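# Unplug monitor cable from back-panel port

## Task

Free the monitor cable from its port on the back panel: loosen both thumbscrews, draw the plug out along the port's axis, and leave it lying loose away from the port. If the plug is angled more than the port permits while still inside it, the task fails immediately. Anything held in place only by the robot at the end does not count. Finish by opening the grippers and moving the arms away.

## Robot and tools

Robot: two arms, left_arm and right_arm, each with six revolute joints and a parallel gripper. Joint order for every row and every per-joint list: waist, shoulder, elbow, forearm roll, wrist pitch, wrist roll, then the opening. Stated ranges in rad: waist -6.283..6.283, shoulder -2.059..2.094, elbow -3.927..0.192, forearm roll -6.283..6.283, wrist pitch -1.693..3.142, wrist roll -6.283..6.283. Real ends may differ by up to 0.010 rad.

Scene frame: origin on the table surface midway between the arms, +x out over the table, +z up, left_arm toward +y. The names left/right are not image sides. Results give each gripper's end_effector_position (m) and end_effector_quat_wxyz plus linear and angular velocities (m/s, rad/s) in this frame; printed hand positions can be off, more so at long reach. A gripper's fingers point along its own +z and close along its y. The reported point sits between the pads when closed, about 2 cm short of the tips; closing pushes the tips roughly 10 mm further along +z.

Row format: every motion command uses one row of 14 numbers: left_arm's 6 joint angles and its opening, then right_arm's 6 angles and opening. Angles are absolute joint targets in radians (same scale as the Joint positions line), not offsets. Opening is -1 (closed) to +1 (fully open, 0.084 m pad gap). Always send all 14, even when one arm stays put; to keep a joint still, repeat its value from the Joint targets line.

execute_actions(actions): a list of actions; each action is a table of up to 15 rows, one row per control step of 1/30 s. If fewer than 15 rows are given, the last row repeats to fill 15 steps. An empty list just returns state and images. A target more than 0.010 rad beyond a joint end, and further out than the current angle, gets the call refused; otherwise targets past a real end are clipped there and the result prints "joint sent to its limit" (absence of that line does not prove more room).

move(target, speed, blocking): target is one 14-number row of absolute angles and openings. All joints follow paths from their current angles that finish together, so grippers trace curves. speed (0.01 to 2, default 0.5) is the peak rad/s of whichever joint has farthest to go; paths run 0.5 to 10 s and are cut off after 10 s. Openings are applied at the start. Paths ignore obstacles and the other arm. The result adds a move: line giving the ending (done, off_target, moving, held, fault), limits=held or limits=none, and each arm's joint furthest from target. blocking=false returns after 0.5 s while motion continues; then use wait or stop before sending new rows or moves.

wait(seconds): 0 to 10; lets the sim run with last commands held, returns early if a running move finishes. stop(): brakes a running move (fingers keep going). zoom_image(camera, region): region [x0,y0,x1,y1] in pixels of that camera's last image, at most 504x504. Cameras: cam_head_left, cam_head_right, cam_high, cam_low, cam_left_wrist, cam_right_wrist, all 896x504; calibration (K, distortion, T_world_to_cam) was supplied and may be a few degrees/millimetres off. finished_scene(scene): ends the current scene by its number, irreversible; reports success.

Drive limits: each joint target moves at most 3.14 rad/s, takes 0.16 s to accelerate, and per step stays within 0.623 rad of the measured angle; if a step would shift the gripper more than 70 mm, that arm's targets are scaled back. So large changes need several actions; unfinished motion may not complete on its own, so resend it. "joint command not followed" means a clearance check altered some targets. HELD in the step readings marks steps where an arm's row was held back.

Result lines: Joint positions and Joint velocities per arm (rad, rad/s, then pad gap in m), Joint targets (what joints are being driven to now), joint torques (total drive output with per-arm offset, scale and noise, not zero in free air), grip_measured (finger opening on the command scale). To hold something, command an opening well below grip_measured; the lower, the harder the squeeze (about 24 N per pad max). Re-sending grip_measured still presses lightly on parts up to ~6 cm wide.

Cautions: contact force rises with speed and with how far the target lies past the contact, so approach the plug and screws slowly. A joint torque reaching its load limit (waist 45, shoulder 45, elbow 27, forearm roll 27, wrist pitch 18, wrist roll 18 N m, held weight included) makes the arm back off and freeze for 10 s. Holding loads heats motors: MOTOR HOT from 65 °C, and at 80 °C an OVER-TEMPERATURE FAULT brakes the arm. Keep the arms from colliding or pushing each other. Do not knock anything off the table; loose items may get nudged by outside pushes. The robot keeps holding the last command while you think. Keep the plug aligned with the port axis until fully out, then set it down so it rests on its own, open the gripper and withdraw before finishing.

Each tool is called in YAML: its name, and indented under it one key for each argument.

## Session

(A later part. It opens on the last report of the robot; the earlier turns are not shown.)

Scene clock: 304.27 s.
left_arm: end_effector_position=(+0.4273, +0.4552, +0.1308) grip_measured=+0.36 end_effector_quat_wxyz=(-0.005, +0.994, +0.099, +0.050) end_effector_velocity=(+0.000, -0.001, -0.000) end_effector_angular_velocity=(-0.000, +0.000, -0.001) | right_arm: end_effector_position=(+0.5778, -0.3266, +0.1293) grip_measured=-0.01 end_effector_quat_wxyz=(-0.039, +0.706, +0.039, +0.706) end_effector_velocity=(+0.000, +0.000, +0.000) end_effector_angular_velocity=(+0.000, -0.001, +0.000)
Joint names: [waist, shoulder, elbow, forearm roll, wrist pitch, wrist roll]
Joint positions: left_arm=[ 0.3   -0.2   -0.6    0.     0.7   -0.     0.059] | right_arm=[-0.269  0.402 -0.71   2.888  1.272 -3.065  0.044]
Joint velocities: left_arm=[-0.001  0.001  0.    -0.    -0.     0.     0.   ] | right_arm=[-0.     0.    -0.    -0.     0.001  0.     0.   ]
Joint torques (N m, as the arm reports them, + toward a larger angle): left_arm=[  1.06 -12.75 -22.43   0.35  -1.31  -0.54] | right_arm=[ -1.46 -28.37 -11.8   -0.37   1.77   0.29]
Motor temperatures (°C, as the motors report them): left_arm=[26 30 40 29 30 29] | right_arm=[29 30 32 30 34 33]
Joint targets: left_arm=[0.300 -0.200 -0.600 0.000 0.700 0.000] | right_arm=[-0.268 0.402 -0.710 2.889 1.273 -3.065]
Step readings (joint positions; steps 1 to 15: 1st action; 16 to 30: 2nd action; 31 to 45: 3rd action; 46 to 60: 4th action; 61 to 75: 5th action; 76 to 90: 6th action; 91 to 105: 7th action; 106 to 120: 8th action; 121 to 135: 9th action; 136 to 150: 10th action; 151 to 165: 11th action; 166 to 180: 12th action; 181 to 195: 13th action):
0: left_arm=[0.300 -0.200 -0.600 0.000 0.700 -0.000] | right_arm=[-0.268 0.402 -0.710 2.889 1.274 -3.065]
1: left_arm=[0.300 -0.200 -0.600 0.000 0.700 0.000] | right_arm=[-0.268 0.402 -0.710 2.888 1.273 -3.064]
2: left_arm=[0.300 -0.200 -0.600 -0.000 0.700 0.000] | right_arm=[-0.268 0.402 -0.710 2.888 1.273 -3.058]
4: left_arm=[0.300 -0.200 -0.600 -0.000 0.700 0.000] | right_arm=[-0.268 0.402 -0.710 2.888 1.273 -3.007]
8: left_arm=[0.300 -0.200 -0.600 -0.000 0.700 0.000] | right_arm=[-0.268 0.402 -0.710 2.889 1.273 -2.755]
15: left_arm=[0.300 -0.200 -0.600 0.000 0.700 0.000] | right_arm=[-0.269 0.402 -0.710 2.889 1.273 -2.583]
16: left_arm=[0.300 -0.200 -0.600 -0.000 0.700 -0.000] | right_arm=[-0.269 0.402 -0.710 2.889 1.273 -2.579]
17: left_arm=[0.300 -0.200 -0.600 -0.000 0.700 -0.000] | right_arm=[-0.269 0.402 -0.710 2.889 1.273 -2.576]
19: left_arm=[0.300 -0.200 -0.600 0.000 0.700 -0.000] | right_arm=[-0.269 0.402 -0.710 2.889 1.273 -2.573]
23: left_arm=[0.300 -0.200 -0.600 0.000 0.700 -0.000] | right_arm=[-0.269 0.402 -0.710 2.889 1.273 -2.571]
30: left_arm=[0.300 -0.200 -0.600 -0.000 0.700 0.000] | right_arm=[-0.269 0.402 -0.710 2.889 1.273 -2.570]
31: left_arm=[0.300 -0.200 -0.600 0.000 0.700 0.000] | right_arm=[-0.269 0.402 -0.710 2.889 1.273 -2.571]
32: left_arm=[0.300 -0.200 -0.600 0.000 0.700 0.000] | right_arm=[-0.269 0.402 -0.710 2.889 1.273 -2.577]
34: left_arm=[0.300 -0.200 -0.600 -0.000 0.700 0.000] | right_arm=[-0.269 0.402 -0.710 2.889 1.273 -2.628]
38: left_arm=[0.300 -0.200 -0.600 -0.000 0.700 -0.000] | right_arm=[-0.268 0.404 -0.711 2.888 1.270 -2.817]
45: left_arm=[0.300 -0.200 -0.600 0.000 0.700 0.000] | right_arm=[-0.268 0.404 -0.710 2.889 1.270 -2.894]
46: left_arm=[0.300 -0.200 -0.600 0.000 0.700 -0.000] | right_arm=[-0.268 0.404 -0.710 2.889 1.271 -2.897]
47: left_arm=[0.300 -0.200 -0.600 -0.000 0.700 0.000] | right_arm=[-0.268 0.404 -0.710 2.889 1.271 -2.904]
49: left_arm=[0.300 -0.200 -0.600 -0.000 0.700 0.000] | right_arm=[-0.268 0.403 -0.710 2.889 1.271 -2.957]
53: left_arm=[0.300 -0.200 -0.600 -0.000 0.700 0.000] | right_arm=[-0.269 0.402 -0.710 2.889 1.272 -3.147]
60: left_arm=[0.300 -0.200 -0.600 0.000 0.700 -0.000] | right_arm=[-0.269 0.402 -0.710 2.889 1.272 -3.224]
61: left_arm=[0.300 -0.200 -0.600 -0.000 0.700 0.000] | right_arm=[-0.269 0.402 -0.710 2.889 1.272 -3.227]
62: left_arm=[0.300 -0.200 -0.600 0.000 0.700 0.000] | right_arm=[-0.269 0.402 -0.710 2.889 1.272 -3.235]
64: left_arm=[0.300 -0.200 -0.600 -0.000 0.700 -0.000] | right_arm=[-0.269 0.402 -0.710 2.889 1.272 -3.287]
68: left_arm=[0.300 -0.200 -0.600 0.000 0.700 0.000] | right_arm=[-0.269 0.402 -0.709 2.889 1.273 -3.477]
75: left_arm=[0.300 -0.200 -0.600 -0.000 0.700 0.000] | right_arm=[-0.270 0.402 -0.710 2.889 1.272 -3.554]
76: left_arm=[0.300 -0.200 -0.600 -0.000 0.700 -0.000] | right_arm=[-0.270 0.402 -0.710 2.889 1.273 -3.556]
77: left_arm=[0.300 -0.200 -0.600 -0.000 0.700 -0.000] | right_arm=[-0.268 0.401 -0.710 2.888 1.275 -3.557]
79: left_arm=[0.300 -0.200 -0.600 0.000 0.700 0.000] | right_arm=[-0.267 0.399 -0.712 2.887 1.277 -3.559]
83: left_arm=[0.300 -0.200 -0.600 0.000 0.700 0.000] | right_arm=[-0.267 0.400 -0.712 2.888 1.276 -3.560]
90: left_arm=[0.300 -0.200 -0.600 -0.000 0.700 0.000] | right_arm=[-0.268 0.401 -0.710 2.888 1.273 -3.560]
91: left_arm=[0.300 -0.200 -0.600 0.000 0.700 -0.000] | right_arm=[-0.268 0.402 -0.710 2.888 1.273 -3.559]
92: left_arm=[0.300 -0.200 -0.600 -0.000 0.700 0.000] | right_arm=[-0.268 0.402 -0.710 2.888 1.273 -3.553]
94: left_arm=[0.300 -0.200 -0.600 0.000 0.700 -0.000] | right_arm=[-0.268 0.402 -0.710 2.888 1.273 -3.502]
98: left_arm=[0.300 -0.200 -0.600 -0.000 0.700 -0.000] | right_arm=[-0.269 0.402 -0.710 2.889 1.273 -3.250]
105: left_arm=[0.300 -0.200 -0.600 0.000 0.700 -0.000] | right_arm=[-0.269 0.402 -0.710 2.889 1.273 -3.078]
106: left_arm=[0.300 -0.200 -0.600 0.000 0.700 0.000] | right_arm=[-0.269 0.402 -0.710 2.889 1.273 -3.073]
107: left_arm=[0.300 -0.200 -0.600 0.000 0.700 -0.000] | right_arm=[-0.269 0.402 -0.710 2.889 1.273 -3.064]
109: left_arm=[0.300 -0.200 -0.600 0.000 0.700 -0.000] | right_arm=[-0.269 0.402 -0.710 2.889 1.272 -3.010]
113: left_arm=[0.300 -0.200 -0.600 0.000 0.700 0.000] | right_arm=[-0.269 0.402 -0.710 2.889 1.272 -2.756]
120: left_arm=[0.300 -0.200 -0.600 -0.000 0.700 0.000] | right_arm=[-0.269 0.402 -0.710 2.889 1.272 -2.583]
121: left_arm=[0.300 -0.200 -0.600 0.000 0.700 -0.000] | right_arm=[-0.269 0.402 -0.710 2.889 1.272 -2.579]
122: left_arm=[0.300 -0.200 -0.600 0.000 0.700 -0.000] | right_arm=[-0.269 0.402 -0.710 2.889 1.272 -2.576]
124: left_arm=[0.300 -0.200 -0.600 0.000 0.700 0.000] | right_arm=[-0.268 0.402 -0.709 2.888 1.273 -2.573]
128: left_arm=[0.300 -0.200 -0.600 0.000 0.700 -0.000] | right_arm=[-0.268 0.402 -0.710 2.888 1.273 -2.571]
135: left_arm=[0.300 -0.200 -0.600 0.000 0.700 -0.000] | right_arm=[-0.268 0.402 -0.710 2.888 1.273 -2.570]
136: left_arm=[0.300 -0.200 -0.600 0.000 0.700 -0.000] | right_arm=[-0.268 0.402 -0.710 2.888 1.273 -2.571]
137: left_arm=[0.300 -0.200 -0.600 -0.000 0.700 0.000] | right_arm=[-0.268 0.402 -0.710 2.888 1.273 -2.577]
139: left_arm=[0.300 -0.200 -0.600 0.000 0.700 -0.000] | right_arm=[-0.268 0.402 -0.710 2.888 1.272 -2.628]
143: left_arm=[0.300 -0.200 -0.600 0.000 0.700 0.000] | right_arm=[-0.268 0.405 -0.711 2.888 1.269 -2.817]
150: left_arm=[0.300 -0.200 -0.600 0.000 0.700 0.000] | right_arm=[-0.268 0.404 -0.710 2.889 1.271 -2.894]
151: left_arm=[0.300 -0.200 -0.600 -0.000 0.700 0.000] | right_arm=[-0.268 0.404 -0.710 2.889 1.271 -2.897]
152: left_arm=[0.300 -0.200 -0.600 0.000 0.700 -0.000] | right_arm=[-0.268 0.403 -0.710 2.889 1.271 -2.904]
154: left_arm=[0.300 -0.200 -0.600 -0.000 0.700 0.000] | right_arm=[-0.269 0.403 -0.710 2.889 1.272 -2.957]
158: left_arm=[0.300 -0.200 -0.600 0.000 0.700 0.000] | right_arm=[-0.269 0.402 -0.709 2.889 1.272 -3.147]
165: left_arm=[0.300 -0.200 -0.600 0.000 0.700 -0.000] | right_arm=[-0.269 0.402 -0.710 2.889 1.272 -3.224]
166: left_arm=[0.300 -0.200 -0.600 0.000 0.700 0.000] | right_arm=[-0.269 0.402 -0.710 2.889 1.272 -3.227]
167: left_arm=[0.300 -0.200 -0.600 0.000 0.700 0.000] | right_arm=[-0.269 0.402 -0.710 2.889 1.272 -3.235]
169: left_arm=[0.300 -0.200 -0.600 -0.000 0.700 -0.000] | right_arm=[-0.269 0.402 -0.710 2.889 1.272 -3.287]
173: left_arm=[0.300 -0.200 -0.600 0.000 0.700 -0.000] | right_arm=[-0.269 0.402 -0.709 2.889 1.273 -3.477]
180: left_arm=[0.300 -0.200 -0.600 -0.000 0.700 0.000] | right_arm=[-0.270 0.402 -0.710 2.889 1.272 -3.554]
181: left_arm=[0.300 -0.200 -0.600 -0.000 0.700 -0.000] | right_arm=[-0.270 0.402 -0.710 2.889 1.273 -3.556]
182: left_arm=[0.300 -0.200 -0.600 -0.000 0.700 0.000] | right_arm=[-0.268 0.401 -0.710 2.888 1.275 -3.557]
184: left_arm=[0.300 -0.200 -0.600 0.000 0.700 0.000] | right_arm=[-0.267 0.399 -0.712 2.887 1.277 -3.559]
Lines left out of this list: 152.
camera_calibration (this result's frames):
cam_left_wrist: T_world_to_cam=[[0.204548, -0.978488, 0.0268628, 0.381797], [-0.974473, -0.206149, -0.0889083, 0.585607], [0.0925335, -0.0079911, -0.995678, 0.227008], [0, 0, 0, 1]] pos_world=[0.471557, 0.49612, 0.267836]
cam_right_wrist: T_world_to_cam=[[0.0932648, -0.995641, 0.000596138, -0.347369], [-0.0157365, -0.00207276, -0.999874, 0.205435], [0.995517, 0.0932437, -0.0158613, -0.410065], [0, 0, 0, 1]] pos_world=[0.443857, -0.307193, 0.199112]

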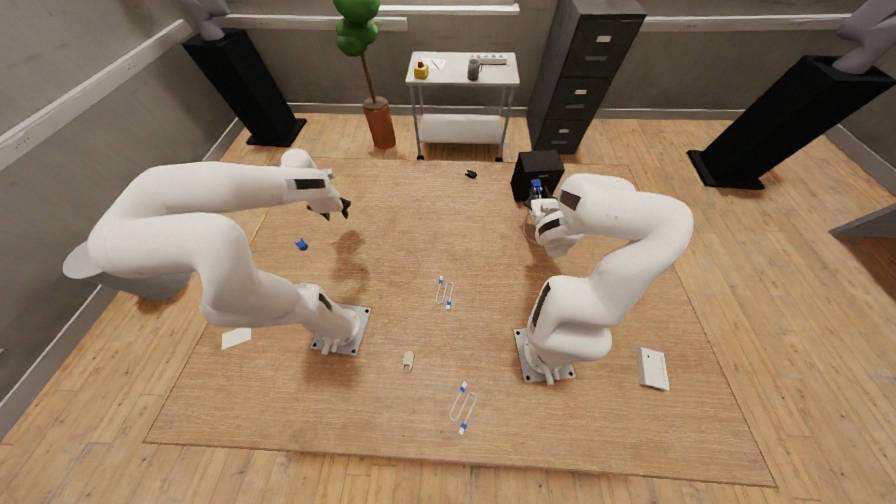

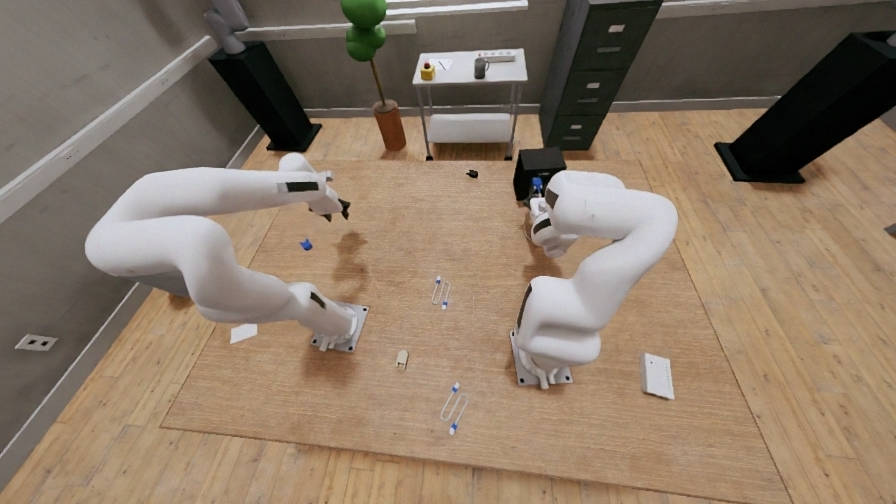

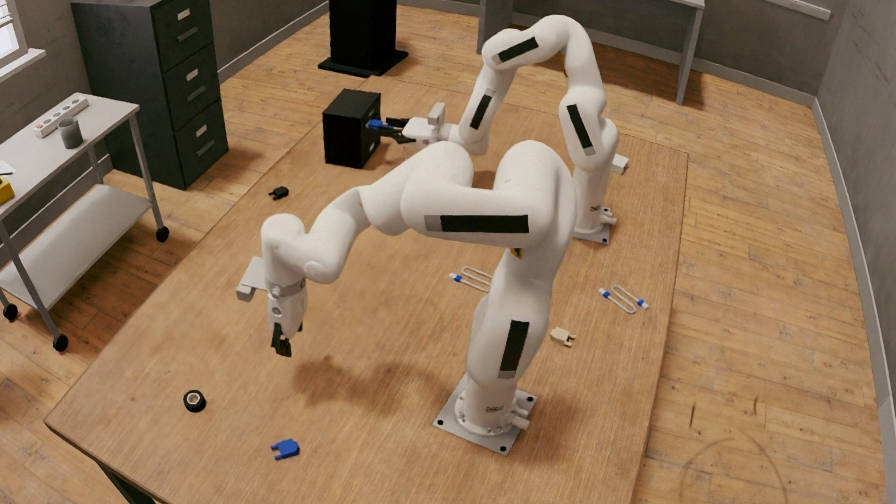

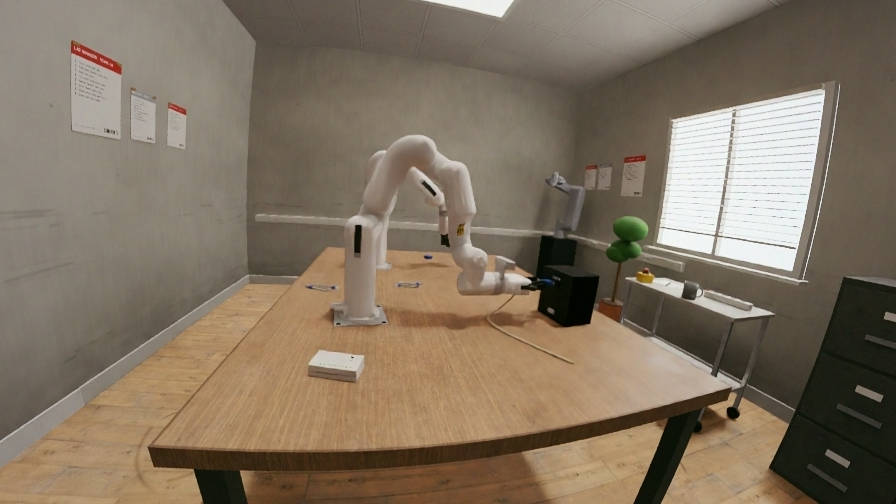

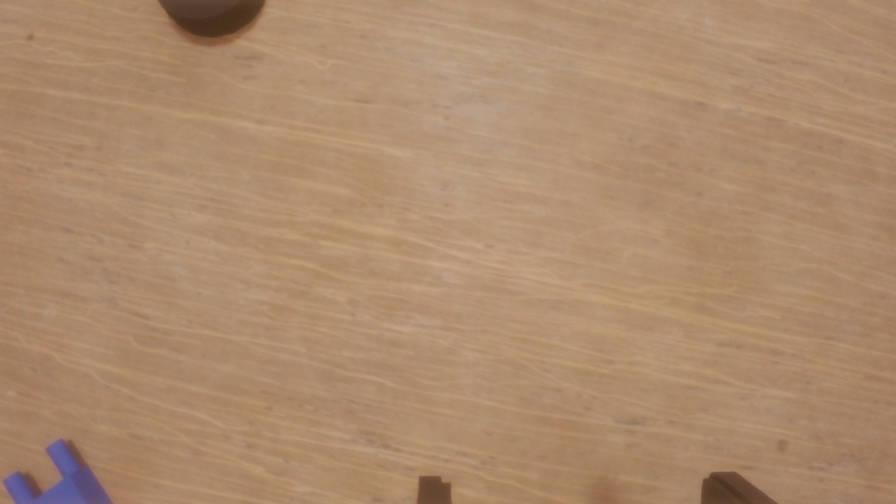

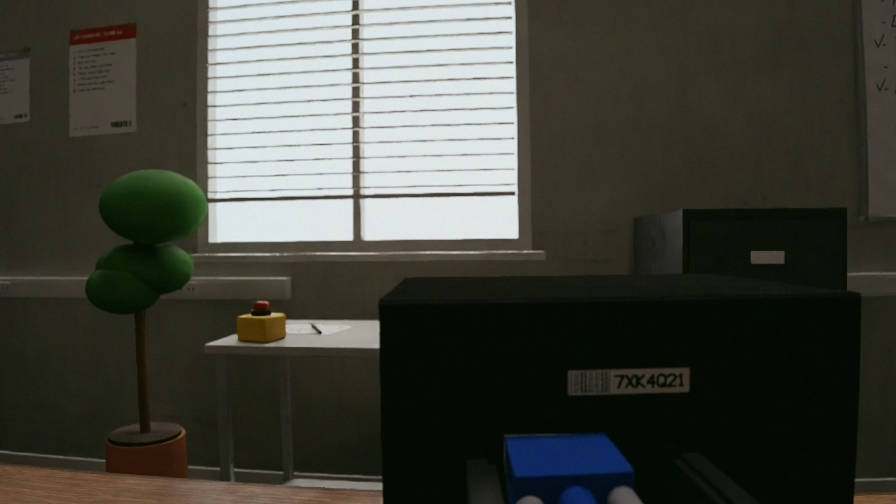

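execute_actions:
  actions:
    - [[0.3,-0.2,-0.6,0,0.7,0,0.37,-0.278,0.378,-0.6665,2.88,1.292,-3.065,0.3]]
    - [[0.3,-0.2,-0.6,0,0.7,0,0.37,-0.278,0.29,-0.655,2.878,1.215,-3.065,0.3]]
    - [[0.3,-0.2,-0.6,0,0.7,0,0.37,-0.28,0.2,-0.64,2.878,1.14,-3.065,-0.4]]
    - [[0.3,-0.2,-0.6,0,0.7,0,0.37,-0.3,0.2,-0.64,2.855,1.14,-3.6,-0.4]]
    - [[0.3,-0.2,-0.6,0,0.7,0,0.37,-0.325,0.19,-0.63,2.83,1.14,-4.1,-0.4]]
    - [[0.3,-0.2,-0.6,0,0.7,0,0.37,-0.354,0.18,-0.62,2.801,1.14,-4.61,-0.4]]
    - [[0.3,-0.2,-0.6,0,0.7,0,0.37,-0.354,0.275,-0.637,2.801,1.22,-4.61,-0.4]]
    - [[0.3,-0.2,-0.6,0,0.7,0,0.37,-0.354,0.37,-0.653,2.801,1.303,-4.61,-0.4]]
    - [[0.3,-0.2,-0.6,0,0.7,0,0.37,-0.344,0.391,-0.691,2.81,1.286,-4.61,-0.4]]
    - [[0.3,-0.2,-0.6,0,0.7,0,0.37,-0.333,0.413,-0.73,2.819,1.27,-4.61,-0.2]]
    - [[0.3,-0.2,-0.6,0,0.7,0,0.37,-0.333,0.4235,-0.7315,2.819,1.279,-4.31,-0.2]]
    - [[0.3,-0.2,-0.6,0,0.7,0,0.37,-0.333,0.4235,-0.7315,2.819,1.279,-4.31,-1]]
    - [[0.3,-0.2,-0.6,0,0.7,0,0.37,-0.333,0.4205,-0.731,2.819,1.2763,-4.31,-1]]
    - [[0.3,-0.2,-0.6,0,0.7,0,0.37,-0.3331,0.417,-0.7305,2.819,1.2733,-4.41,-1]]
    - [[0.3,-0.2,-0.6,0,0.7,0,0.37,-0.3331,0.4135,-0.73,2.819,1.2703,-4.51,-1]]
    - [[0.3,-0.2,-0.6,0,0.7,0,0.37,-0.3329,0.41,-0.7295,2.819,1.2673,-4.61,-1]]
    - [[0.3,-0.2,-0.6,0,0.7,0,0.37,-0.3325,0.4065,-0.729,2.819,1.2643,-4.71,-1]]
    - [[0.3,-0.2,-0.6,0,0.7,0,0.37,-0.3319,0.403,-0.7285,2.819,1.2613,-4.81,-1]]
    - [[0.3,-0.2,-0.6,0,0.7,0,0.37,-0.3311,0.3995,-0.728,2.819,1.2583,-4.91,-1]]
    - [[0.3,-0.2,-0.6,0,0.7,0,0.37,-0.3311,0.3995,-0.728,2.819,1.2583,-4.91,-0.2]]
    - [[0.3,-0.2,-0.6,0,0.7,0,0.37,-0.333,0.4235,-0.7315,2.819,1.279,-4.31,-0.2]]
    - [[0.3,-0.2,-0.6,0,0.7,0,0.37,-0.333,0.4235,-0.7315,2.819,1.279,-4.31,-1]]
    - [[0.3,-0.2,-0.6,0,0.7,0,0.37,-0.333,0.4205,-0.731,2.819,1.2763,-4.31,-1]]
    - [[0.3,-0.2,-0.6,0,0.7,0,0.37,-0.3331,0.417,-0.7305,2.819,1.2733,-4.41,-1]]
    - [[0.3,-0.2,-0.6,0,0.7,0,0.37,-0.3331,0.4135,-0.73,2.819,1.2703,-4.51,-1]]
    - [[0.3,-0.2,-0.6,0,0.7,0,0.37,-0.3329,0.41,-0.7295,2.819,1.2673,-4.61,-1]]
    - [[0.3,-0.2,-0.6,0,0.7,0,0.37,-0.3325,0.4065,-0.729,2.819,1.2643,-4.71,-1]]
    - [[0.3,-0.2,-0.6,0,0.7,0,0.37,-0.3319,0.403,-0.7285,2.819,1.2613,-4.81,-1]]
    - [[0.3,-0.2,-0.6,0,0.7,0,0.37,-0.3311,0.3995,-0.728,2.819,1.2583,-4.91,-1]]
    - [[0.3,-0.2,-0.6,0,0.7,0,0.37,-0.3311,0.3995,-0.728,2.819,1.2583,-4.91,-0.2]]
    - [[0.3,-0.2,-0.6,0,0.7,0,0.37,-0.333,0.4235,-0.7315,2.819,1.279,-4.31,-0.2]]
    - [[0.3,-0.2,-0.6,0,0.7,0,0.37,-0.333,0.4235,-0.7315,2.819,1.279,-4.31,-1]]
    - [[0.3,-0.2,-0.6,0,0.7,0,0.37,-0.3331,0.42,-0.731,2.819,1.276,-4.41,-1]]
    - [[0.3,-0.2,-0.6,0,0.7,0,0.37,-0.3331,0.4165,-0.7305,2.819,1.273,-4.51,-1]]
    - [[0.3,-0.2,-0.6,0,0.7,0,0.37,-0.333,0.413,-0.73,2.819,1.27,-4.61,-1]]
    - [[0.3,-0.2,-0.6,0,0.7,0,0.37,-0.3326,0.4095,-0.7295,2.819,1.267,-4.71,-1]]
    - [[0.3,-0.2,-0.6,0,0.7,0,0.37,-0.332,0.406,-0.729,2.819,1.264,-4.81,-1]]
    - [[0.3,-0.2,-0.6,0,0.7,0,0.37,-0.3313,0.4025,-0.7285,2.819,1.261,-4.91,-1]]
    - [[0.3,-0.2,-0.6,0,0.7,0,0.37,-0.3313,0.4025,-0.7285,2.819,1.261,-4.91,-0.4]]
    - [[0.3,-0.2,-0.6,0,0.7,0,0.37,-0.333,0.413,-0.73,2.819,1.27,-4.61,-0.4]]
    - [[0.3,-0.2,-0.6,0,0.7,0,0.37,-0.344,0.391,-0.691,2.81,1.286,-4.61,-0.4]]
    - [[0.3,-0.2,-0.6,0,0.7,0,0.37,-0.354,0.37,-0.653,2.801,1.303,-4.61,-0.4]]
    - [[0.3,-0.2,-0.6,0,0.7,0,0.37,-0.354,0.275,-0.637,2.801,1.22,-4.61,-0.4]]
    - [[0.3,-0.2,-0.6,0,0.7,0,0.37,-0.354,0.18,-0.62,2.801,1.14,-4.61,-0.4]]
    - [[0.3,-0.2,-0.6,0,0.7,0,0.37,-0.325,0.19,-0.63,2.83,1.14,-4.1,-0.4]]
    - [[0.3,-0.2,-0.6,0,0.7,0,0.37,-0.3,0.2,-0.64,2.855,1.14,-3.6,-0.4]]
    - [[0.3,-0.2,-0.6,0,0.7,0,0.37,-0.27,0.2,-0.64,2.878,1.14,-3.065,0.3]]
    - [[0.3,-0.2,-0.6,0,0.7,0,0.37,-0.275,0.29,-0.655,2.878,1.215,-3.065,0.3]]
    - [[0.3,-0.2,-0.6,0,0.7,0,0.37,-0.278,0.378,-0.6665,2.88,1.292,-3.065,0.3]]
    - [[0.3,-0.2,-0.6,0,0.7,0,0.37,-0.2685,0.402,-0.71,2.8885,1.2725,-3.065,0]]

execute_actions:
  actions:
    - [[0.3,-0.2,-0.6,0,0.7,0,0.37,-0.2685,0.402,-0.71,2.8885,1.2725,-2.57,0]]
    - [[0.3,-0.2,-0.6,0,0.7,0,0.37,-0.2685,0.402,-0.71,2.8885,1.2725,-2.57,-0.8]]
    - [[0.3,-0.2,-0.6,0,0.7,0,0.37,-0.2685,0.402,-0.71,2.8885,1.2725,-2.9,-0.8]]
    - [[0.3,-0.2,-0.6,0,0.7,0,0.37,-0.2685,0.402,-0.71,2.8885,1.2725,-3.23,-0.8]]
    - [[0.3,-0.2,-0.6,0,0.7,0,0.37,-0.2685,0.402,-0.71,2.8885,1.2725,-3.56,-0.8]]
    - [[0.3,-0.2,-0.6,0,0.7,0,0.37,-0.2685,0.402,-0.71,2.8885,1.2725,-3.56,0]]
    - [[0.3,-0.2,-0.6,0,0.7,0,0.37,-0.2685,0.402,-0.71,2.8885,1.2725,-3.065,0]]

Scene clock: 397.17 s.
left_arm: end_effector_position=(+0.4273, +0.4552, +0.1308) grip_measured=+0.36 end_effector_quat_wxyz=(-0.005, +0.994, +0.099, +0.050) end_effector_velocity=(+0.000, -0.000, -0.000) end_effector_angular_velocity=(-0.000, +0.000, -0.001) | right_arm: end_effector_position=(+0.5775, -0.3266, +0.1291) grip_measured=-0.01 end_effector_quat_wxyz=(-0.039, +0.706, +0.039, +0.706) end_effector_velocity=(+0.001, +0.000, +0.001) end_effector_angular_velocity=(-0.001, -0.004, -0.000)
Joint names: [waist, shoulder, elbow, forearm roll, wrist pitch, wrist roll]
Joint positions: left_arm=[ 0.3   -0.2   -0.6    0.     0.7    0.     0.059] | right_arm=[-0.269  0.402 -0.709  2.888  1.272 -3.065  0.044]
Joint velocities: left_arm=[-0.001  0.001 -0.    -0.    -0.     0.     0.   ] | right_arm=[ 0.001  0.002 -0.004  0.001  0.001 -0.001  0.   ]
Joint torques (N m, as the arm reports them, + toward a larger angle): left_arm=[  0.87 -12.59 -22.11   0.28  -1.68  -0.69] | right_arm=[ -1.92 -29.12 -12.72  -0.02   1.92   0.47]
Motor temperatures (°C, as the motors report them): left_arm=[26 30 40 29 30 29] | right_arm=[29 30 31 30 33 33]
Joint targets: left_arm=[0.300 -0.200 -0.600 0.000 0.700 0.000] | right_arm=[-0.268 0.402 -0.710 2.889 1.273 -3.065]
Step readings (joint positions; steps 1 to 15: 1st action; 16 to 30: 2nd action; 31 to 45: 3rd action; 46 to 60: 4th action; 61 to 75: 5th action; 76 to 90: 6th action; 91 to 105: 7th action; 106 to 120: 8th action; 121 to 135: 9th action; 136 to 150: 10th action; 151 to 165: 11th action; 166 to 180: 12th action; 181 to 195: 13th action):
0: left_arm=[0.300 -0.200 -0.600 -0.000 0.700 -0.000] | right_arm=[-0.269 0.402 -0.710 2.889 1.272 -3.065]
1: left_arm=[0.300 -0.200 -0.600 -0.000 0.700 -0.000] | right_arm=[-0.269 0.402 -0.710 2.888 1.273 -3.065]
2: left_arm=[0.300 -0.200 -0.600 0.000 0.700 0.000] | right_arm=[-0.270 0.399 -0.705 2.887 1.276 -3.065]
4: left_arm=[0.300 -0.200 -0.600 0.000 0.700 0.000] | right_arm=[-0.274 0.387 -0.684 2.883 1.284 -3.065]
8: left_arm=[0.300 -0.200 -0.600 0.000 0.700 -0.000] | right_arm=[-0.277 0.380 -0.670 2.881 1.290 -3.065]
15: left_arm=[0.300 -0.200 -0.600 -0.000 0.700 -0.000] | right_arm=[-0.278 0.378 -0.667 2.880 1.292 -3.065]
16: left_arm=[0.300 -0.200 -0.600 0.000 0.700 -0.000] | right_arm=[-0.278 0.378 -0.667 2.880 1.291 -3.065]
17: left_arm=[0.300 -0.200 -0.600 0.000 0.700 -0.000] | right_arm=[-0.278 0.373 -0.665 2.880 1.285 -3.065]
19: left_arm=[0.300 -0.200 -0.600 0.000 0.700 0.000] | right_arm=[-0.278 0.338 -0.659 2.879 1.254 -3.065]
23: left_arm=[0.300 -0.200 -0.600 0.000 0.700 0.000] | right_arm=[-0.278 0.296 -0.658 2.878 1.224 -3.065]
30: left_arm=[0.300 -0.200 -0.600 0.000 0.700 -0.000] | right_arm=[-0.278 0.291 -0.655 2.878 1.216 -3.065]
31: left_arm=[0.300 -0.200 -0.600 -0.000 0.700 0.000] | right_arm=[-0.278 0.290 -0.655 2.878 1.215 -3.065]
32: left_arm=[0.300 -0.200 -0.600 0.000 0.700 -0.000] | right_arm=[-0.278 0.285 -0.653 2.878 1.209 -3.065]
34: left_arm=[0.300 -0.200 -0.600 -0.000 0.700 -0.000] | right_arm=[-0.279 0.250 -0.646 2.878 1.178 -3.065]
38: left_arm=[0.300 -0.200 -0.600 -0.000 0.700 -0.000] | right_arm=[-0.280 0.207 -0.644 2.878 1.149 -3.065]
45: left_arm=[0.300 -0.200 -0.600 -0.000 0.700 -0.000] | right_arm=[-0.280 0.201 -0.640 2.878 1.141 -3.065]
46: left_arm=[0.300 -0.200 -0.600 -0.000 0.700 0.000] | right_arm=[-0.280 0.201 -0.640 2.878 1.140 -3.066]
47: left_arm=[0.300 -0.200 -0.600 0.000 0.700 -0.000] | right_arm=[-0.280 0.201 -0.640 2.878 1.140 -3.072]
49: left_arm=[0.300 -0.200 -0.600 0.000 0.700 0.000] | right_arm=[-0.282 0.200 -0.640 2.876 1.140 -3.123]
53: left_arm=[0.300 -0.200 -0.600 0.000 0.700 0.000] | right_arm=[-0.292 0.200 -0.640 2.864 1.140 -3.385]
60: left_arm=[0.300 -0.200 -0.600 -0.000 0.700 -0.000] | right_arm=[-0.299 0.200 -0.640 2.856 1.140 -3.585]
61: left_arm=[0.300 -0.200 -0.600 0.000 0.700 0.000] | right_arm=[-0.300 0.200 -0.640 2.855 1.140 -3.590]
62: left_arm=[0.300 -0.200 -0.600 -0.000 0.700 0.000] | right_arm=[-0.300 0.200 -0.640 2.855 1.140 -3.600]
64: left_arm=[0.300 -0.200 -0.600 -0.000 0.700 -0.000] | right_arm=[-0.302 0.199 -0.639 2.852 1.140 -3.654]
68: left_arm=[0.300 -0.200 -0.600 -0.000 0.700 -0.000] | right_arm=[-0.316 0.194 -0.634 2.839 1.140 -3.910]
75: left_arm=[0.300 -0.200 -0.600 -0.000 0.700 -0.000] | right_arm=[-0.324 0.190 -0.630 2.831 1.140 -4.087]
76: left_arm=[0.300 -0.200 -0.600 -0.000 0.700 0.000] | right_arm=[-0.325 0.190 -0.630 2.830 1.140 -4.091]
77: left_arm=[0.300 -0.200 -0.600 0.000 0.700 0.000] | right_arm=[-0.325 0.190 -0.630 2.830 1.140 -4.101]
79: left_arm=[0.300 -0.200 -0.600 -0.000 0.700 0.000] | right_arm=[-0.328 0.189 -0.629 2.827 1.140 -4.155]
83: left_arm=[0.300 -0.200 -0.600 0.000 0.700 -0.000] | right_arm=[-0.343 0.184 -0.624 2.812 1.140 -4.413]
90: left_arm=[0.300 -0.200 -0.600 0.000 0.700 0.000] | right_arm=[-0.353 0.180 -0.620 2.802 1.140 -4.596]
91: left_arm=[0.300 -0.200 -0.600 -0.000 0.700 -0.000] | right_arm=[-0.353 0.181 -0.620 2.802 1.141 -4.600]
92: left_arm=[0.300 -0.200 -0.600 -0.000 0.700 -0.000] | right_arm=[-0.354 0.185 -0.622 2.801 1.146 -4.603]
94: left_arm=[0.300 -0.200 -0.600 -0.000 0.700 -0.000] | right_arm=[-0.354 0.222 -0.630 2.801 1.178 -4.607]
98: left_arm=[0.300 -0.200 -0.600 0.000 0.700 0.000] | right_arm=[-0.354 0.268 -0.633 2.801 1.211 -4.609]
105: left_arm=[0.300 -0.200 -0.600 -0.000 0.700 0.000] | right_arm=[-0.354 0.274 -0.637 2.801 1.219 -4.610]
106: left_arm=[0.300 -0.200 -0.600 0.000 0.700 -0.000] | right_arm=[-0.354 0.274 -0.637 2.801 1.220 -4.610]
107: left_arm=[0.300 -0.200 -0.600 -0.000 0.700 0.000] | right_arm=[-0.354 0.280 -0.639 2.801 1.226 -4.610]
109: left_arm=[0.300 -0.200 -0.600 -0.000 0.700 -0.000] | right_arm=[-0.354 0.316 -0.647 2.801 1.260 -4.610]
113: left_arm=[0.300 -0.200 -0.600 0.000 0.700 0.000] | right_arm=[-0.354 0.363 -0.649 2.801 1.293 -4.610]
120: left_arm=[0.300 -0.200 -0.600 0.000 0.700 -0.000] | right_arm=[-0.354 0.369 -0.653 2.801 1.302 -4.610]
121: left_arm=[0.300 -0.200 -0.600 -0.000 0.700 0.000] | right_arm=[-0.354 0.369 -0.654 2.801 1.302 -4.610]
122: left_arm=[0.300 -0.200 -0.600 -0.000 0.700 -0.000] | right_arm=[-0.353 0.372 -0.658 2.802 1.299 -4.610]
124: left_arm=[0.300 -0.200 -0.600 -0.000 0.700 -0.000] | right_arm=[-0.348 0.383 -0.677 2.807 1.292 -4.610]
128: left_arm=[0.300 -0.200 -0.600 -0.000 0.700 -0.000] | right_arm=[-0.345 0.389 -0.689 2.809 1.287 -4.610]
135: left_arm=[0.300 -0.200 -0.600 0.000 0.700 0.000] | right_arm=[-0.344 0.391 -0.691 2.810 1.286 -4.610]
136: left_arm=[0.300 -0.200 -0.600 -0.000 0.700 0.000] | right_arm=[-0.344 0.391 -0.691 2.810 1.286 -4.610]
137: left_arm=[0.300 -0.200 -0.600 0.000 0.700 -0.000] | right_arm=[-0.343 0.394 -0.696 2.811 1.283 -4.610]
139: left_arm=[0.300 -0.200 -0.600 0.000 0.700 -0.000] | right_arm=[-0.337 0.405 -0.715 2.816 1.276 -4.610]
143: left_arm=[0.300 -0.200 -0.600 -0.000 0.700 0.000] | right_arm=[-0.334 0.411 -0.727 2.818 1.271 -4.610]
150: left_arm=[0.300 -0.200 -0.600 0.000 0.700 0.000] | right_arm=[-0.333 0.413 -0.730 2.819 1.270 -4.610]
151: left_arm=[0.300 -0.200 -0.600 0.000 0.700 -0.000] | right_arm=[-0.333 0.413 -0.730 2.819 1.270 -4.609]
152: left_arm=[0.300 -0.200 -0.600 -0.000 0.700 -0.000] | right_arm=[-0.333 0.413 -0.730 2.819 1.270 -4.603]
154: left_arm=[0.300 -0.200 -0.600 -0.000 0.700 0.000] | right_arm=[-0.333 0.415 -0.730 2.819 1.272 -4.552]
158: left_arm=[0.300 -0.200 -0.600 0.000 0.700 0.000] | right_arm=[-0.333 0.421 -0.731 2.819 1.277 -4.379]
165: left_arm=[0.300 -0.200 -0.600 0.000 0.700 0.000] | right_arm=[-0.333 0.423 -0.732 2.819 1.279 -4.315]
166: left_arm=[0.300 -0.200 -0.600 -0.000 0.700 0.000] | right_arm=[-0.333 0.423 -0.732 2.819 1.279 -4.313]
167: left_arm=[0.300 -0.200 -0.600 -0.000 0.700 0.000] | right_arm=[-0.333 0.423 -0.732 2.819 1.279 -4.312]
169: left_arm=[0.300 -0.200 -0.600 0.000 0.700 -0.000] | right_arm=[-0.333 0.423 -0.732 2.819 1.279 -4.311]
173: left_arm=[0.300 -0.200 -0.600 0.000 0.700 -0.000] | right_arm=[-0.333 0.423 -0.732 2.819 1.279 -4.310]
180: left_arm=[0.300 -0.200 -0.600 0.000 0.700 0.000] | right_arm=[-0.333 0.423 -0.732 2.819 1.279 -4.310]
181: left_arm=[0.300 -0.200 -0.600 -0.000 0.700 -0.000] | right_arm=[-0.333 0.423 -0.732 2.819 1.279 -4.310]
182: left_arm=[0.300 -0.200 -0.600 0.000 0.700 0.000] | right_arm=[-0.333 0.423 -0.731 2.819 1.278 -4.310]
184: left_arm=[0.300 -0.200 -0.600 -0.000 0.700 0.000] | right_arm=[-0.333 0.422 -0.731 2.819 1.277 -4.310]
Lines left out of this list: 187.
camera_calibration (this result's frames):
cam_left_wrist: T_world_to_cam=[[0.204547, -0.978488, 0.0268628, 0.381797], [-0.974473, -0.206149, -0.0889081, 0.585607], [0.0925332, -0.00799113, -0.995678, 0.227008], [0, 0, 0, 1]] pos_world=[0.471557, 0.49612, 0.267835]
cam_right_wrist: T_world_to_cam=[[0.0932683, -0.995641, 0.000406953, -0.34732], [-0.0163542, -0.00194069, -0.999864, 0.205599], [0.995507, 0.0932489, -0.0164639, -0.409738], [0, 0, 0, 1]] pos_world=[0.443653, -0.307199, 0.198967]

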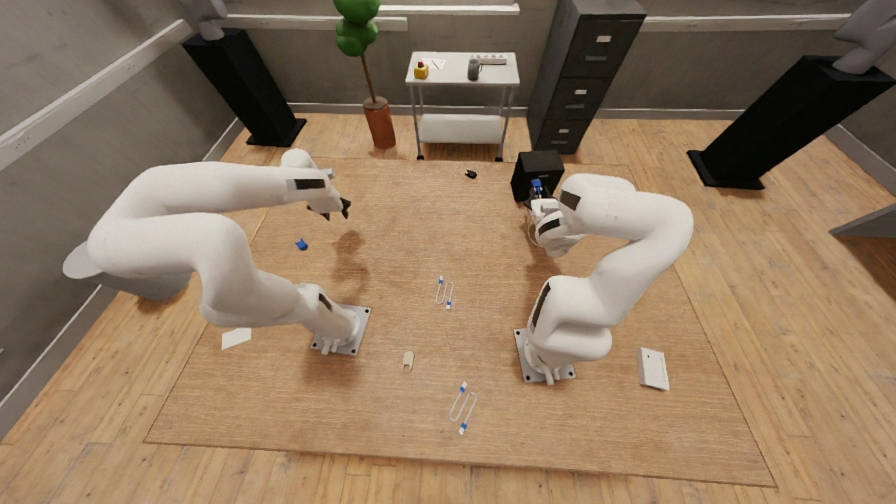

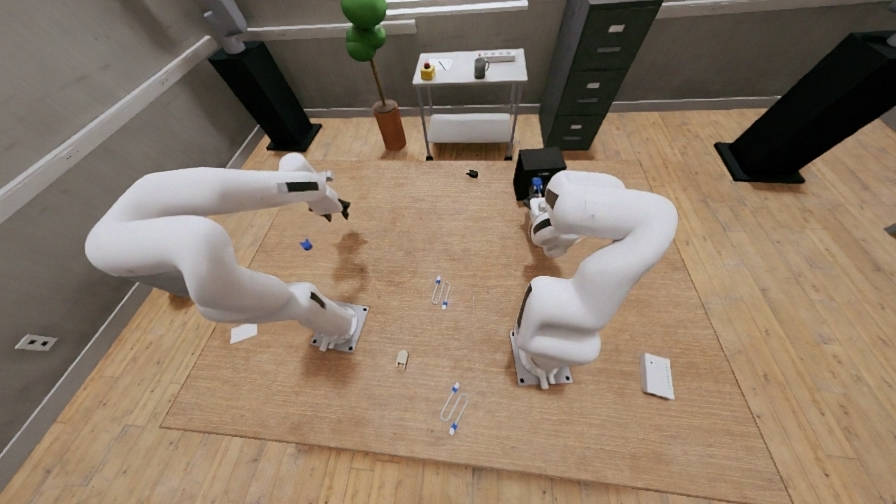

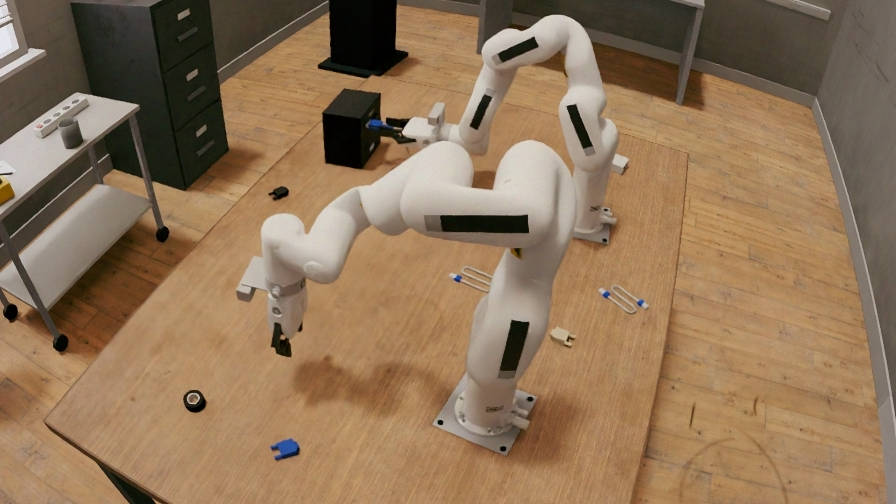

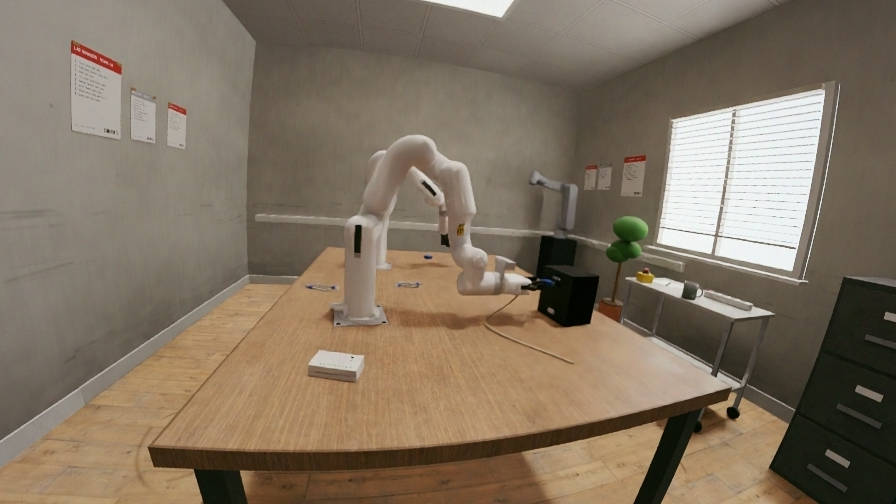

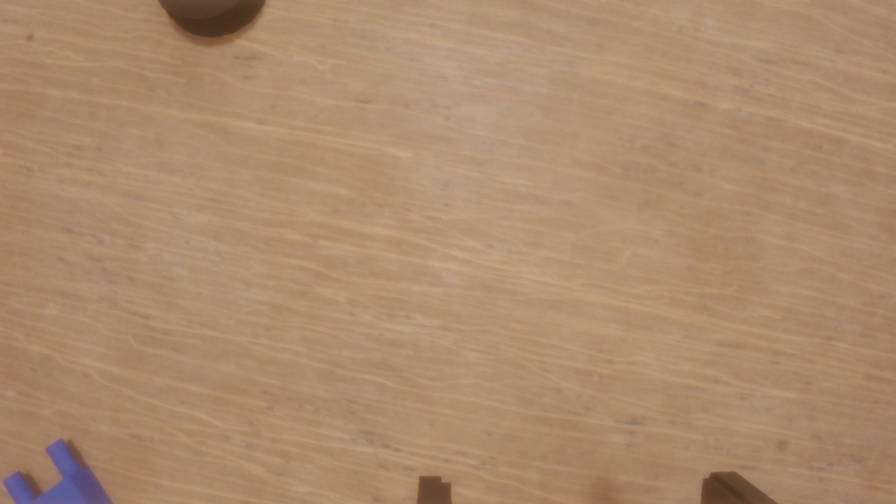

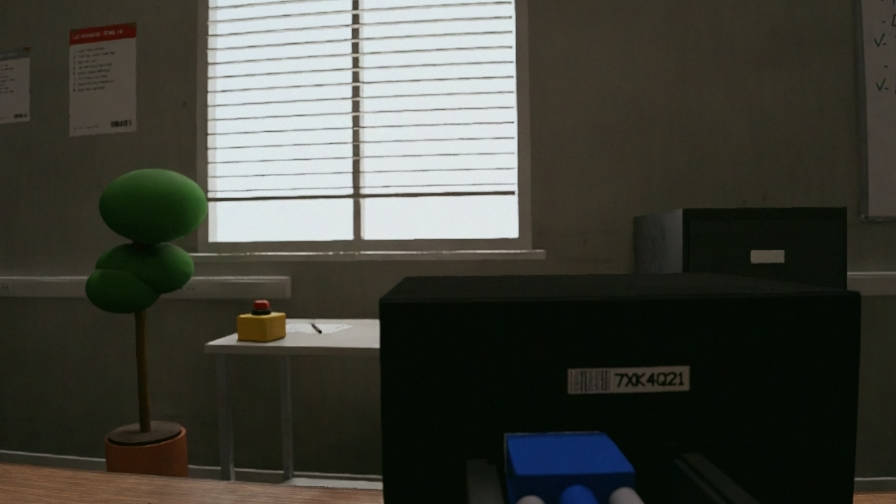

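Scene clock: 400.67 s.
left_arm: end_effector_position=(+0.4273, +0.4552, +0.1308) grip_measured=+0.36 end_effector_quat_wxyz=(-0.005, +0.994, +0.099, +0.050) end_effector_velocity=(+0.000, -0.000, +0.001) end_effector_angular_velocity=(-0.000, -0.001, +0.000) | right_arm: end_effector_position=(+0.5778, -0.3267, +0.1294) grip_measured=-0.01 end_effector_quat_wxyz=(-0.034, +0.706, +0.043, +0.706) end_effector_velocity=(+0.000, +0.000, +0.000) end_effector_angular_velocity=(+0.141, +0.014, +0.001)
Joint names: [waist, shoulder, elbow, forearm roll, wrist pitch, wrist roll]
Joint positions: left_arm=[ 0.3   -0.2   -0.6    0.     0.7   -0.     0.059] | right_arm=[-0.269  0.402 -0.71   2.889  1.273 -3.078  0.044]
Joint velocities: left_arm=[-0.    -0.002  0.    -0.001  0.     0.    -0.   ] | right_arm=[ 0.     0.     0.    -0.001  0.002  0.142 -0.   ]
Joint torques (N m, as the arm reports them, + toward a larger angle): left_arm=[  0.45 -12.84 -22.38   0.21  -1.66  -0.61] | right_arm=[ -1.52 -29.2  -12.3    0.     1.69   0.23]
Motor temperatures (°C, as the motors report them): left_arm=[26 30 40 29 30 29] | right_arm=[29 30 31 30 33 33]
Joint targets: left_arm=[0.300 -0.200 -0.600 0.000 0.700 0.000] | right_arm=[-0.268 0.402 -0.710 2.889 1.273 -3.065]
Step readings (joint positions; steps 1 to 15: 1st action; 16 to 30: 2nd action; 31 to 45: 3rd action; 46 to 60: 4th action; 61 to 75: 5th action; 76 to 90: 6th action; 91 to 105: 7th action):
0: left_arm=[0.300 -0.200 -0.600 0.000 0.700 0.000] | right_arm=[-0.269 0.402 -0.709 2.888 1.272 -3.065]
1: left_arm=[0.300 -0.200 -0.600 -0.000 0.700 -0.000] | right_arm=[-0.269 0.402 -0.709 2.888 1.272 -3.064]
2: left_arm=[0.300 -0.200 -0.600 -0.000 0.700 -0.000] | right_arm=[-0.269 0.402 -0.710 2.888 1.272 -3.058]
4: left_arm=[0.300 -0.200 -0.600 -0.000 0.700 0.000] | right_arm=[-0.269 0.402 -0.710 2.888 1.272 -3.007]
8: left_arm=[0.300 -0.200 -0.600 0.000 0.700 -0.000] | right_arm=[-0.269 0.402 -0.710 2.889 1.272 -2.755]
15: left_arm=[0.300 -0.200 -0.600 -0.000 0.700 -0.000] | right_arm=[-0.269 0.402 -0.710 2.889 1.273 -2.583]
16: left_arm=[0.300 -0.200 -0.600 -0.000 0.700 -0.000] | right_arm=[-0.269 0.402 -0.710 2.889 1.273 -2.579]
17: left_arm=[0.300 -0.200 -0.600 -0.000 0.700 -0.000] | right_arm=[-0.269 0.402 -0.710 2.889 1.273 -2.576]
19: left_arm=[0.300 -0.200 -0.600 0.000 0.700 -0.000] | right_arm=[-0.268 0.402 -0.710 2.889 1.273 -2.573]
23: left_arm=[0.300 -0.200 -0.600 -0.000 0.700 0.000] | right_arm=[-0.268 0.402 -0.710 2.889 1.273 -2.571]
30: left_arm=[0.300 -0.200 -0.600 0.000 0.700 0.000] | right_arm=[-0.269 0.402 -0.710 2.888 1.273 -2.570]
31: left_arm=[0.300 -0.200 -0.600 -0.000 0.700 0.000] | right_arm=[-0.269 0.402 -0.710 2.888 1.273 -2.571]
32: left_arm=[0.300 -0.200 -0.600 -0.000 0.700 -0.000] | right_arm=[-0.269 0.402 -0.710 2.888 1.273 -2.577]
34: left_arm=[0.300 -0.200 -0.600 0.000 0.700 -0.000] | right_arm=[-0.268 0.402 -0.710 2.888 1.272 -2.628]
38: left_arm=[0.300 -0.200 -0.600 0.000 0.700 0.000] | right_arm=[-0.268 0.402 -0.710 2.888 1.272 -2.817]
45: left_arm=[0.300 -0.200 -0.600 0.000 0.700 -0.000] | right_arm=[-0.268 0.402 -0.710 2.888 1.273 -2.894]
46: left_arm=[0.300 -0.200 -0.600 0.000 0.700 -0.000] | right_arm=[-0.268 0.402 -0.710 2.888 1.272 -2.897]
47: left_arm=[0.300 -0.200 -0.600 0.000 0.700 0.000] | right_arm=[-0.268 0.402 -0.710 2.888 1.273 -2.905]
49: left_arm=[0.300 -0.200 -0.600 0.000 0.700 0.000] | right_arm=[-0.269 0.402 -0.710 2.889 1.272 -2.957]
53: left_arm=[0.300 -0.200 -0.600 0.000 0.700 0.000] | right_arm=[-0.269 0.402 -0.710 2.889 1.273 -3.147]
60: left_arm=[0.300 -0.200 -0.600 -0.000 0.700 0.000] | right_arm=[-0.269 0.402 -0.710 2.889 1.273 -3.224]
61: left_arm=[0.300 -0.200 -0.600 -0.000 0.700 -0.000] | right_arm=[-0.269 0.402 -0.710 2.889 1.273 -3.227]
62: left_arm=[0.300 -0.200 -0.600 0.000 0.700 -0.000] | right_arm=[-0.269 0.402 -0.710 2.889 1.273 -3.235]
64: left_arm=[0.300 -0.200 -0.600 -0.000 0.700 0.000] | right_arm=[-0.269 0.402 -0.710 2.889 1.272 -3.287]
68: left_arm=[0.300 -0.200 -0.600 0.000 0.700 -0.000] | right_arm=[-0.269 0.402 -0.710 2.889 1.272 -3.477]
75: left_arm=[0.300 -0.200 -0.600 -0.000 0.700 0.000] | right_arm=[-0.269 0.402 -0.710 2.889 1.272 -3.554]
76: left_arm=[0.300 -0.200 -0.600 0.000 0.700 -0.000] | right_arm=[-0.269 0.402 -0.710 2.889 1.272 -3.556]
77: left_arm=[0.300 -0.200 -0.600 0.000 0.700 -0.000] | right_arm=[-0.268 0.402 -0.711 2.888 1.273 -3.557]
79: left_arm=[0.300 -0.200 -0.600 -0.000 0.700 0.000] | right_arm=[-0.268 0.402 -0.711 2.888 1.273 -3.558]
83: left_arm=[0.300 -0.200 -0.600 -0.000 0.700 -0.000] | right_arm=[-0.268 0.402 -0.711 2.888 1.273 -3.559]
90: left_arm=[0.300 -0.200 -0.600 0.000 0.700 0.000] | right_arm=[-0.268 0.402 -0.710 2.888 1.273 -3.560]
91: left_arm=[0.300 -0.200 -0.600 0.000 0.700 0.000] | right_arm=[-0.268 0.402 -0.710 2.888 1.273 -3.559]
92: left_arm=[0.300 -0.200 -0.600 0.000 0.700 -0.000] | right_arm=[-0.268 0.402 -0.710 2.888 1.273 -3.553]
94: left_arm=[0.300 -0.200 -0.600 0.000 0.700 -0.000] | right_arm=[-0.268 0.402 -0.710 2.888 1.273 -3.502]
98: left_arm=[0.300 -0.200 -0.600 0.000 0.700 0.000] | right_arm=[-0.269 0.402 -0.710 2.889 1.273 -3.250]
105: Joint positions above
camera_calibration (this result's frames):
cam_left_wrist: T_world_to_cam=[[0.204548, -0.978488, 0.0268628, 0.381797], [-0.974473, -0.206149, -0.0889081, 0.585607], [0.0925332, -0.00799111, -0.995678, 0.227008], [0, 0, 0, 1]] pos_world=[0.471557, 0.49612, 0.267835]
cam_right_wrist: T_world_to_cam=[[0.0931692, -0.995559, 0.0134711, -0.348997], [-0.0142082, -0.014858, -0.999789, 0.200417], [0.995549, 0.0929581, -0.0155294, -0.410243], [0, 0, 0, 1]] pos_world=[0.44378, -0.306334, 0.198705]

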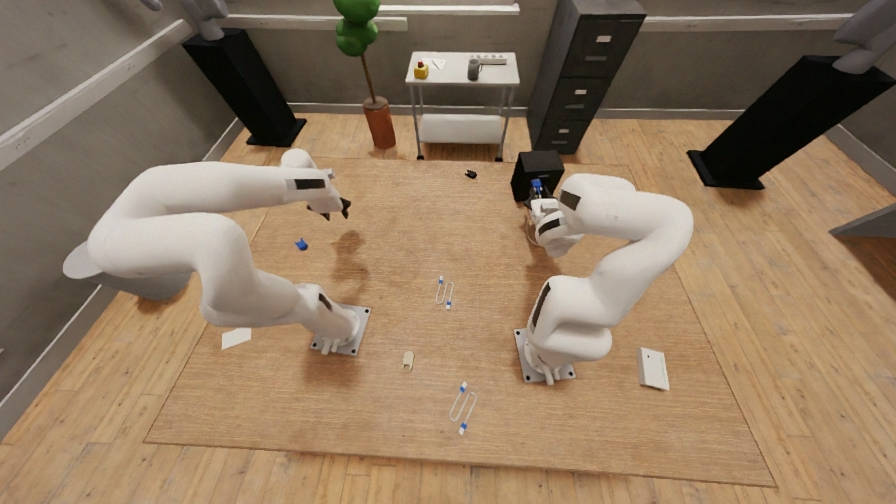

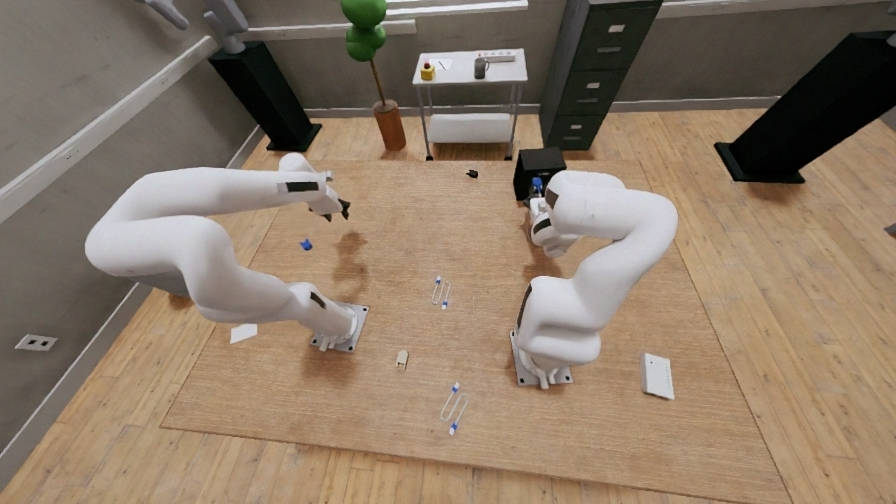

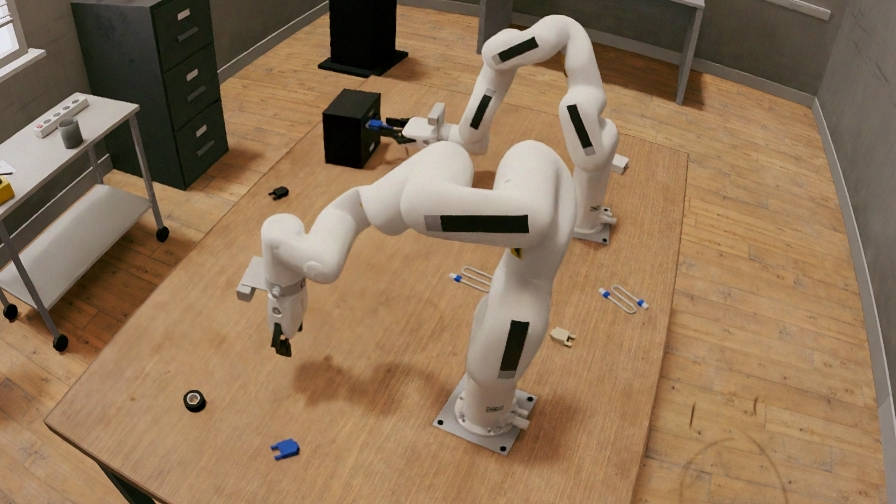

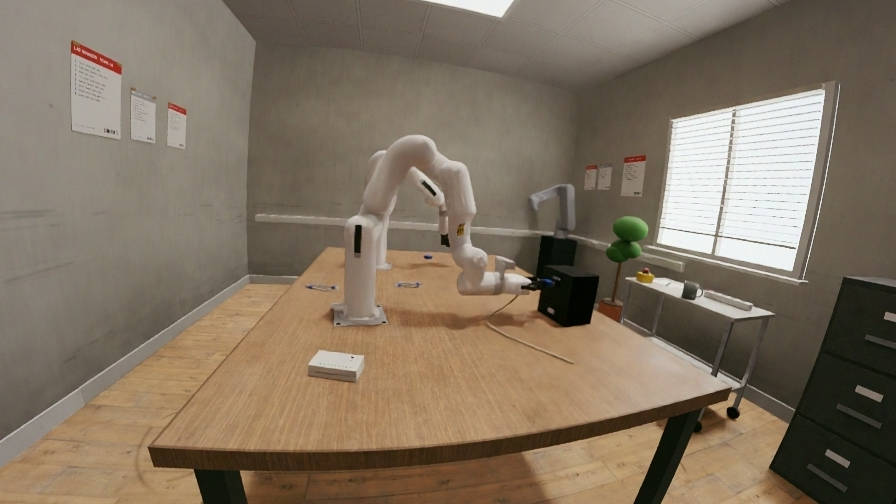

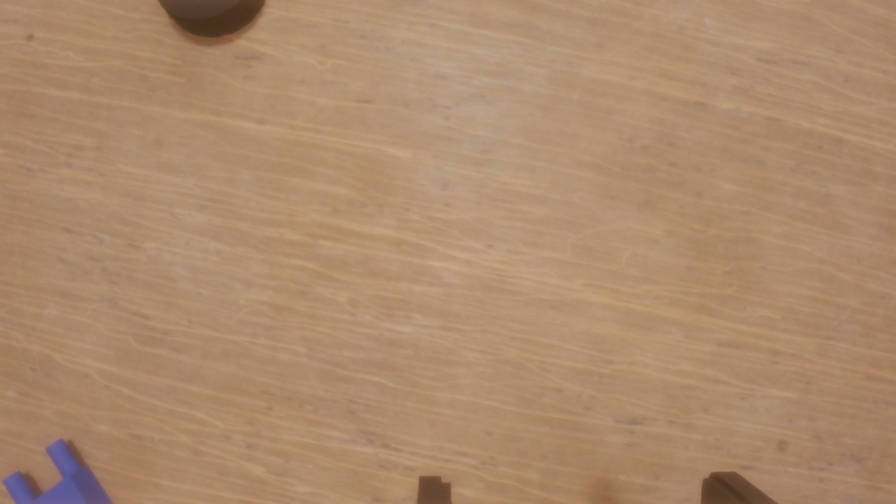

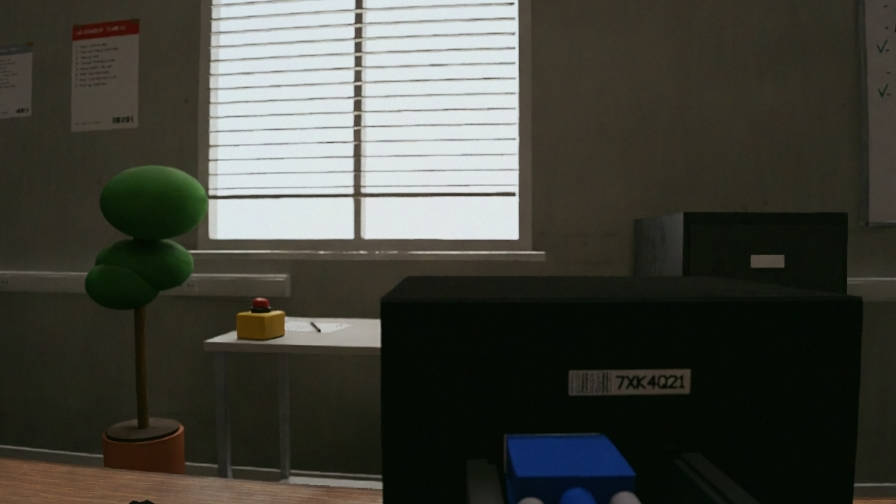

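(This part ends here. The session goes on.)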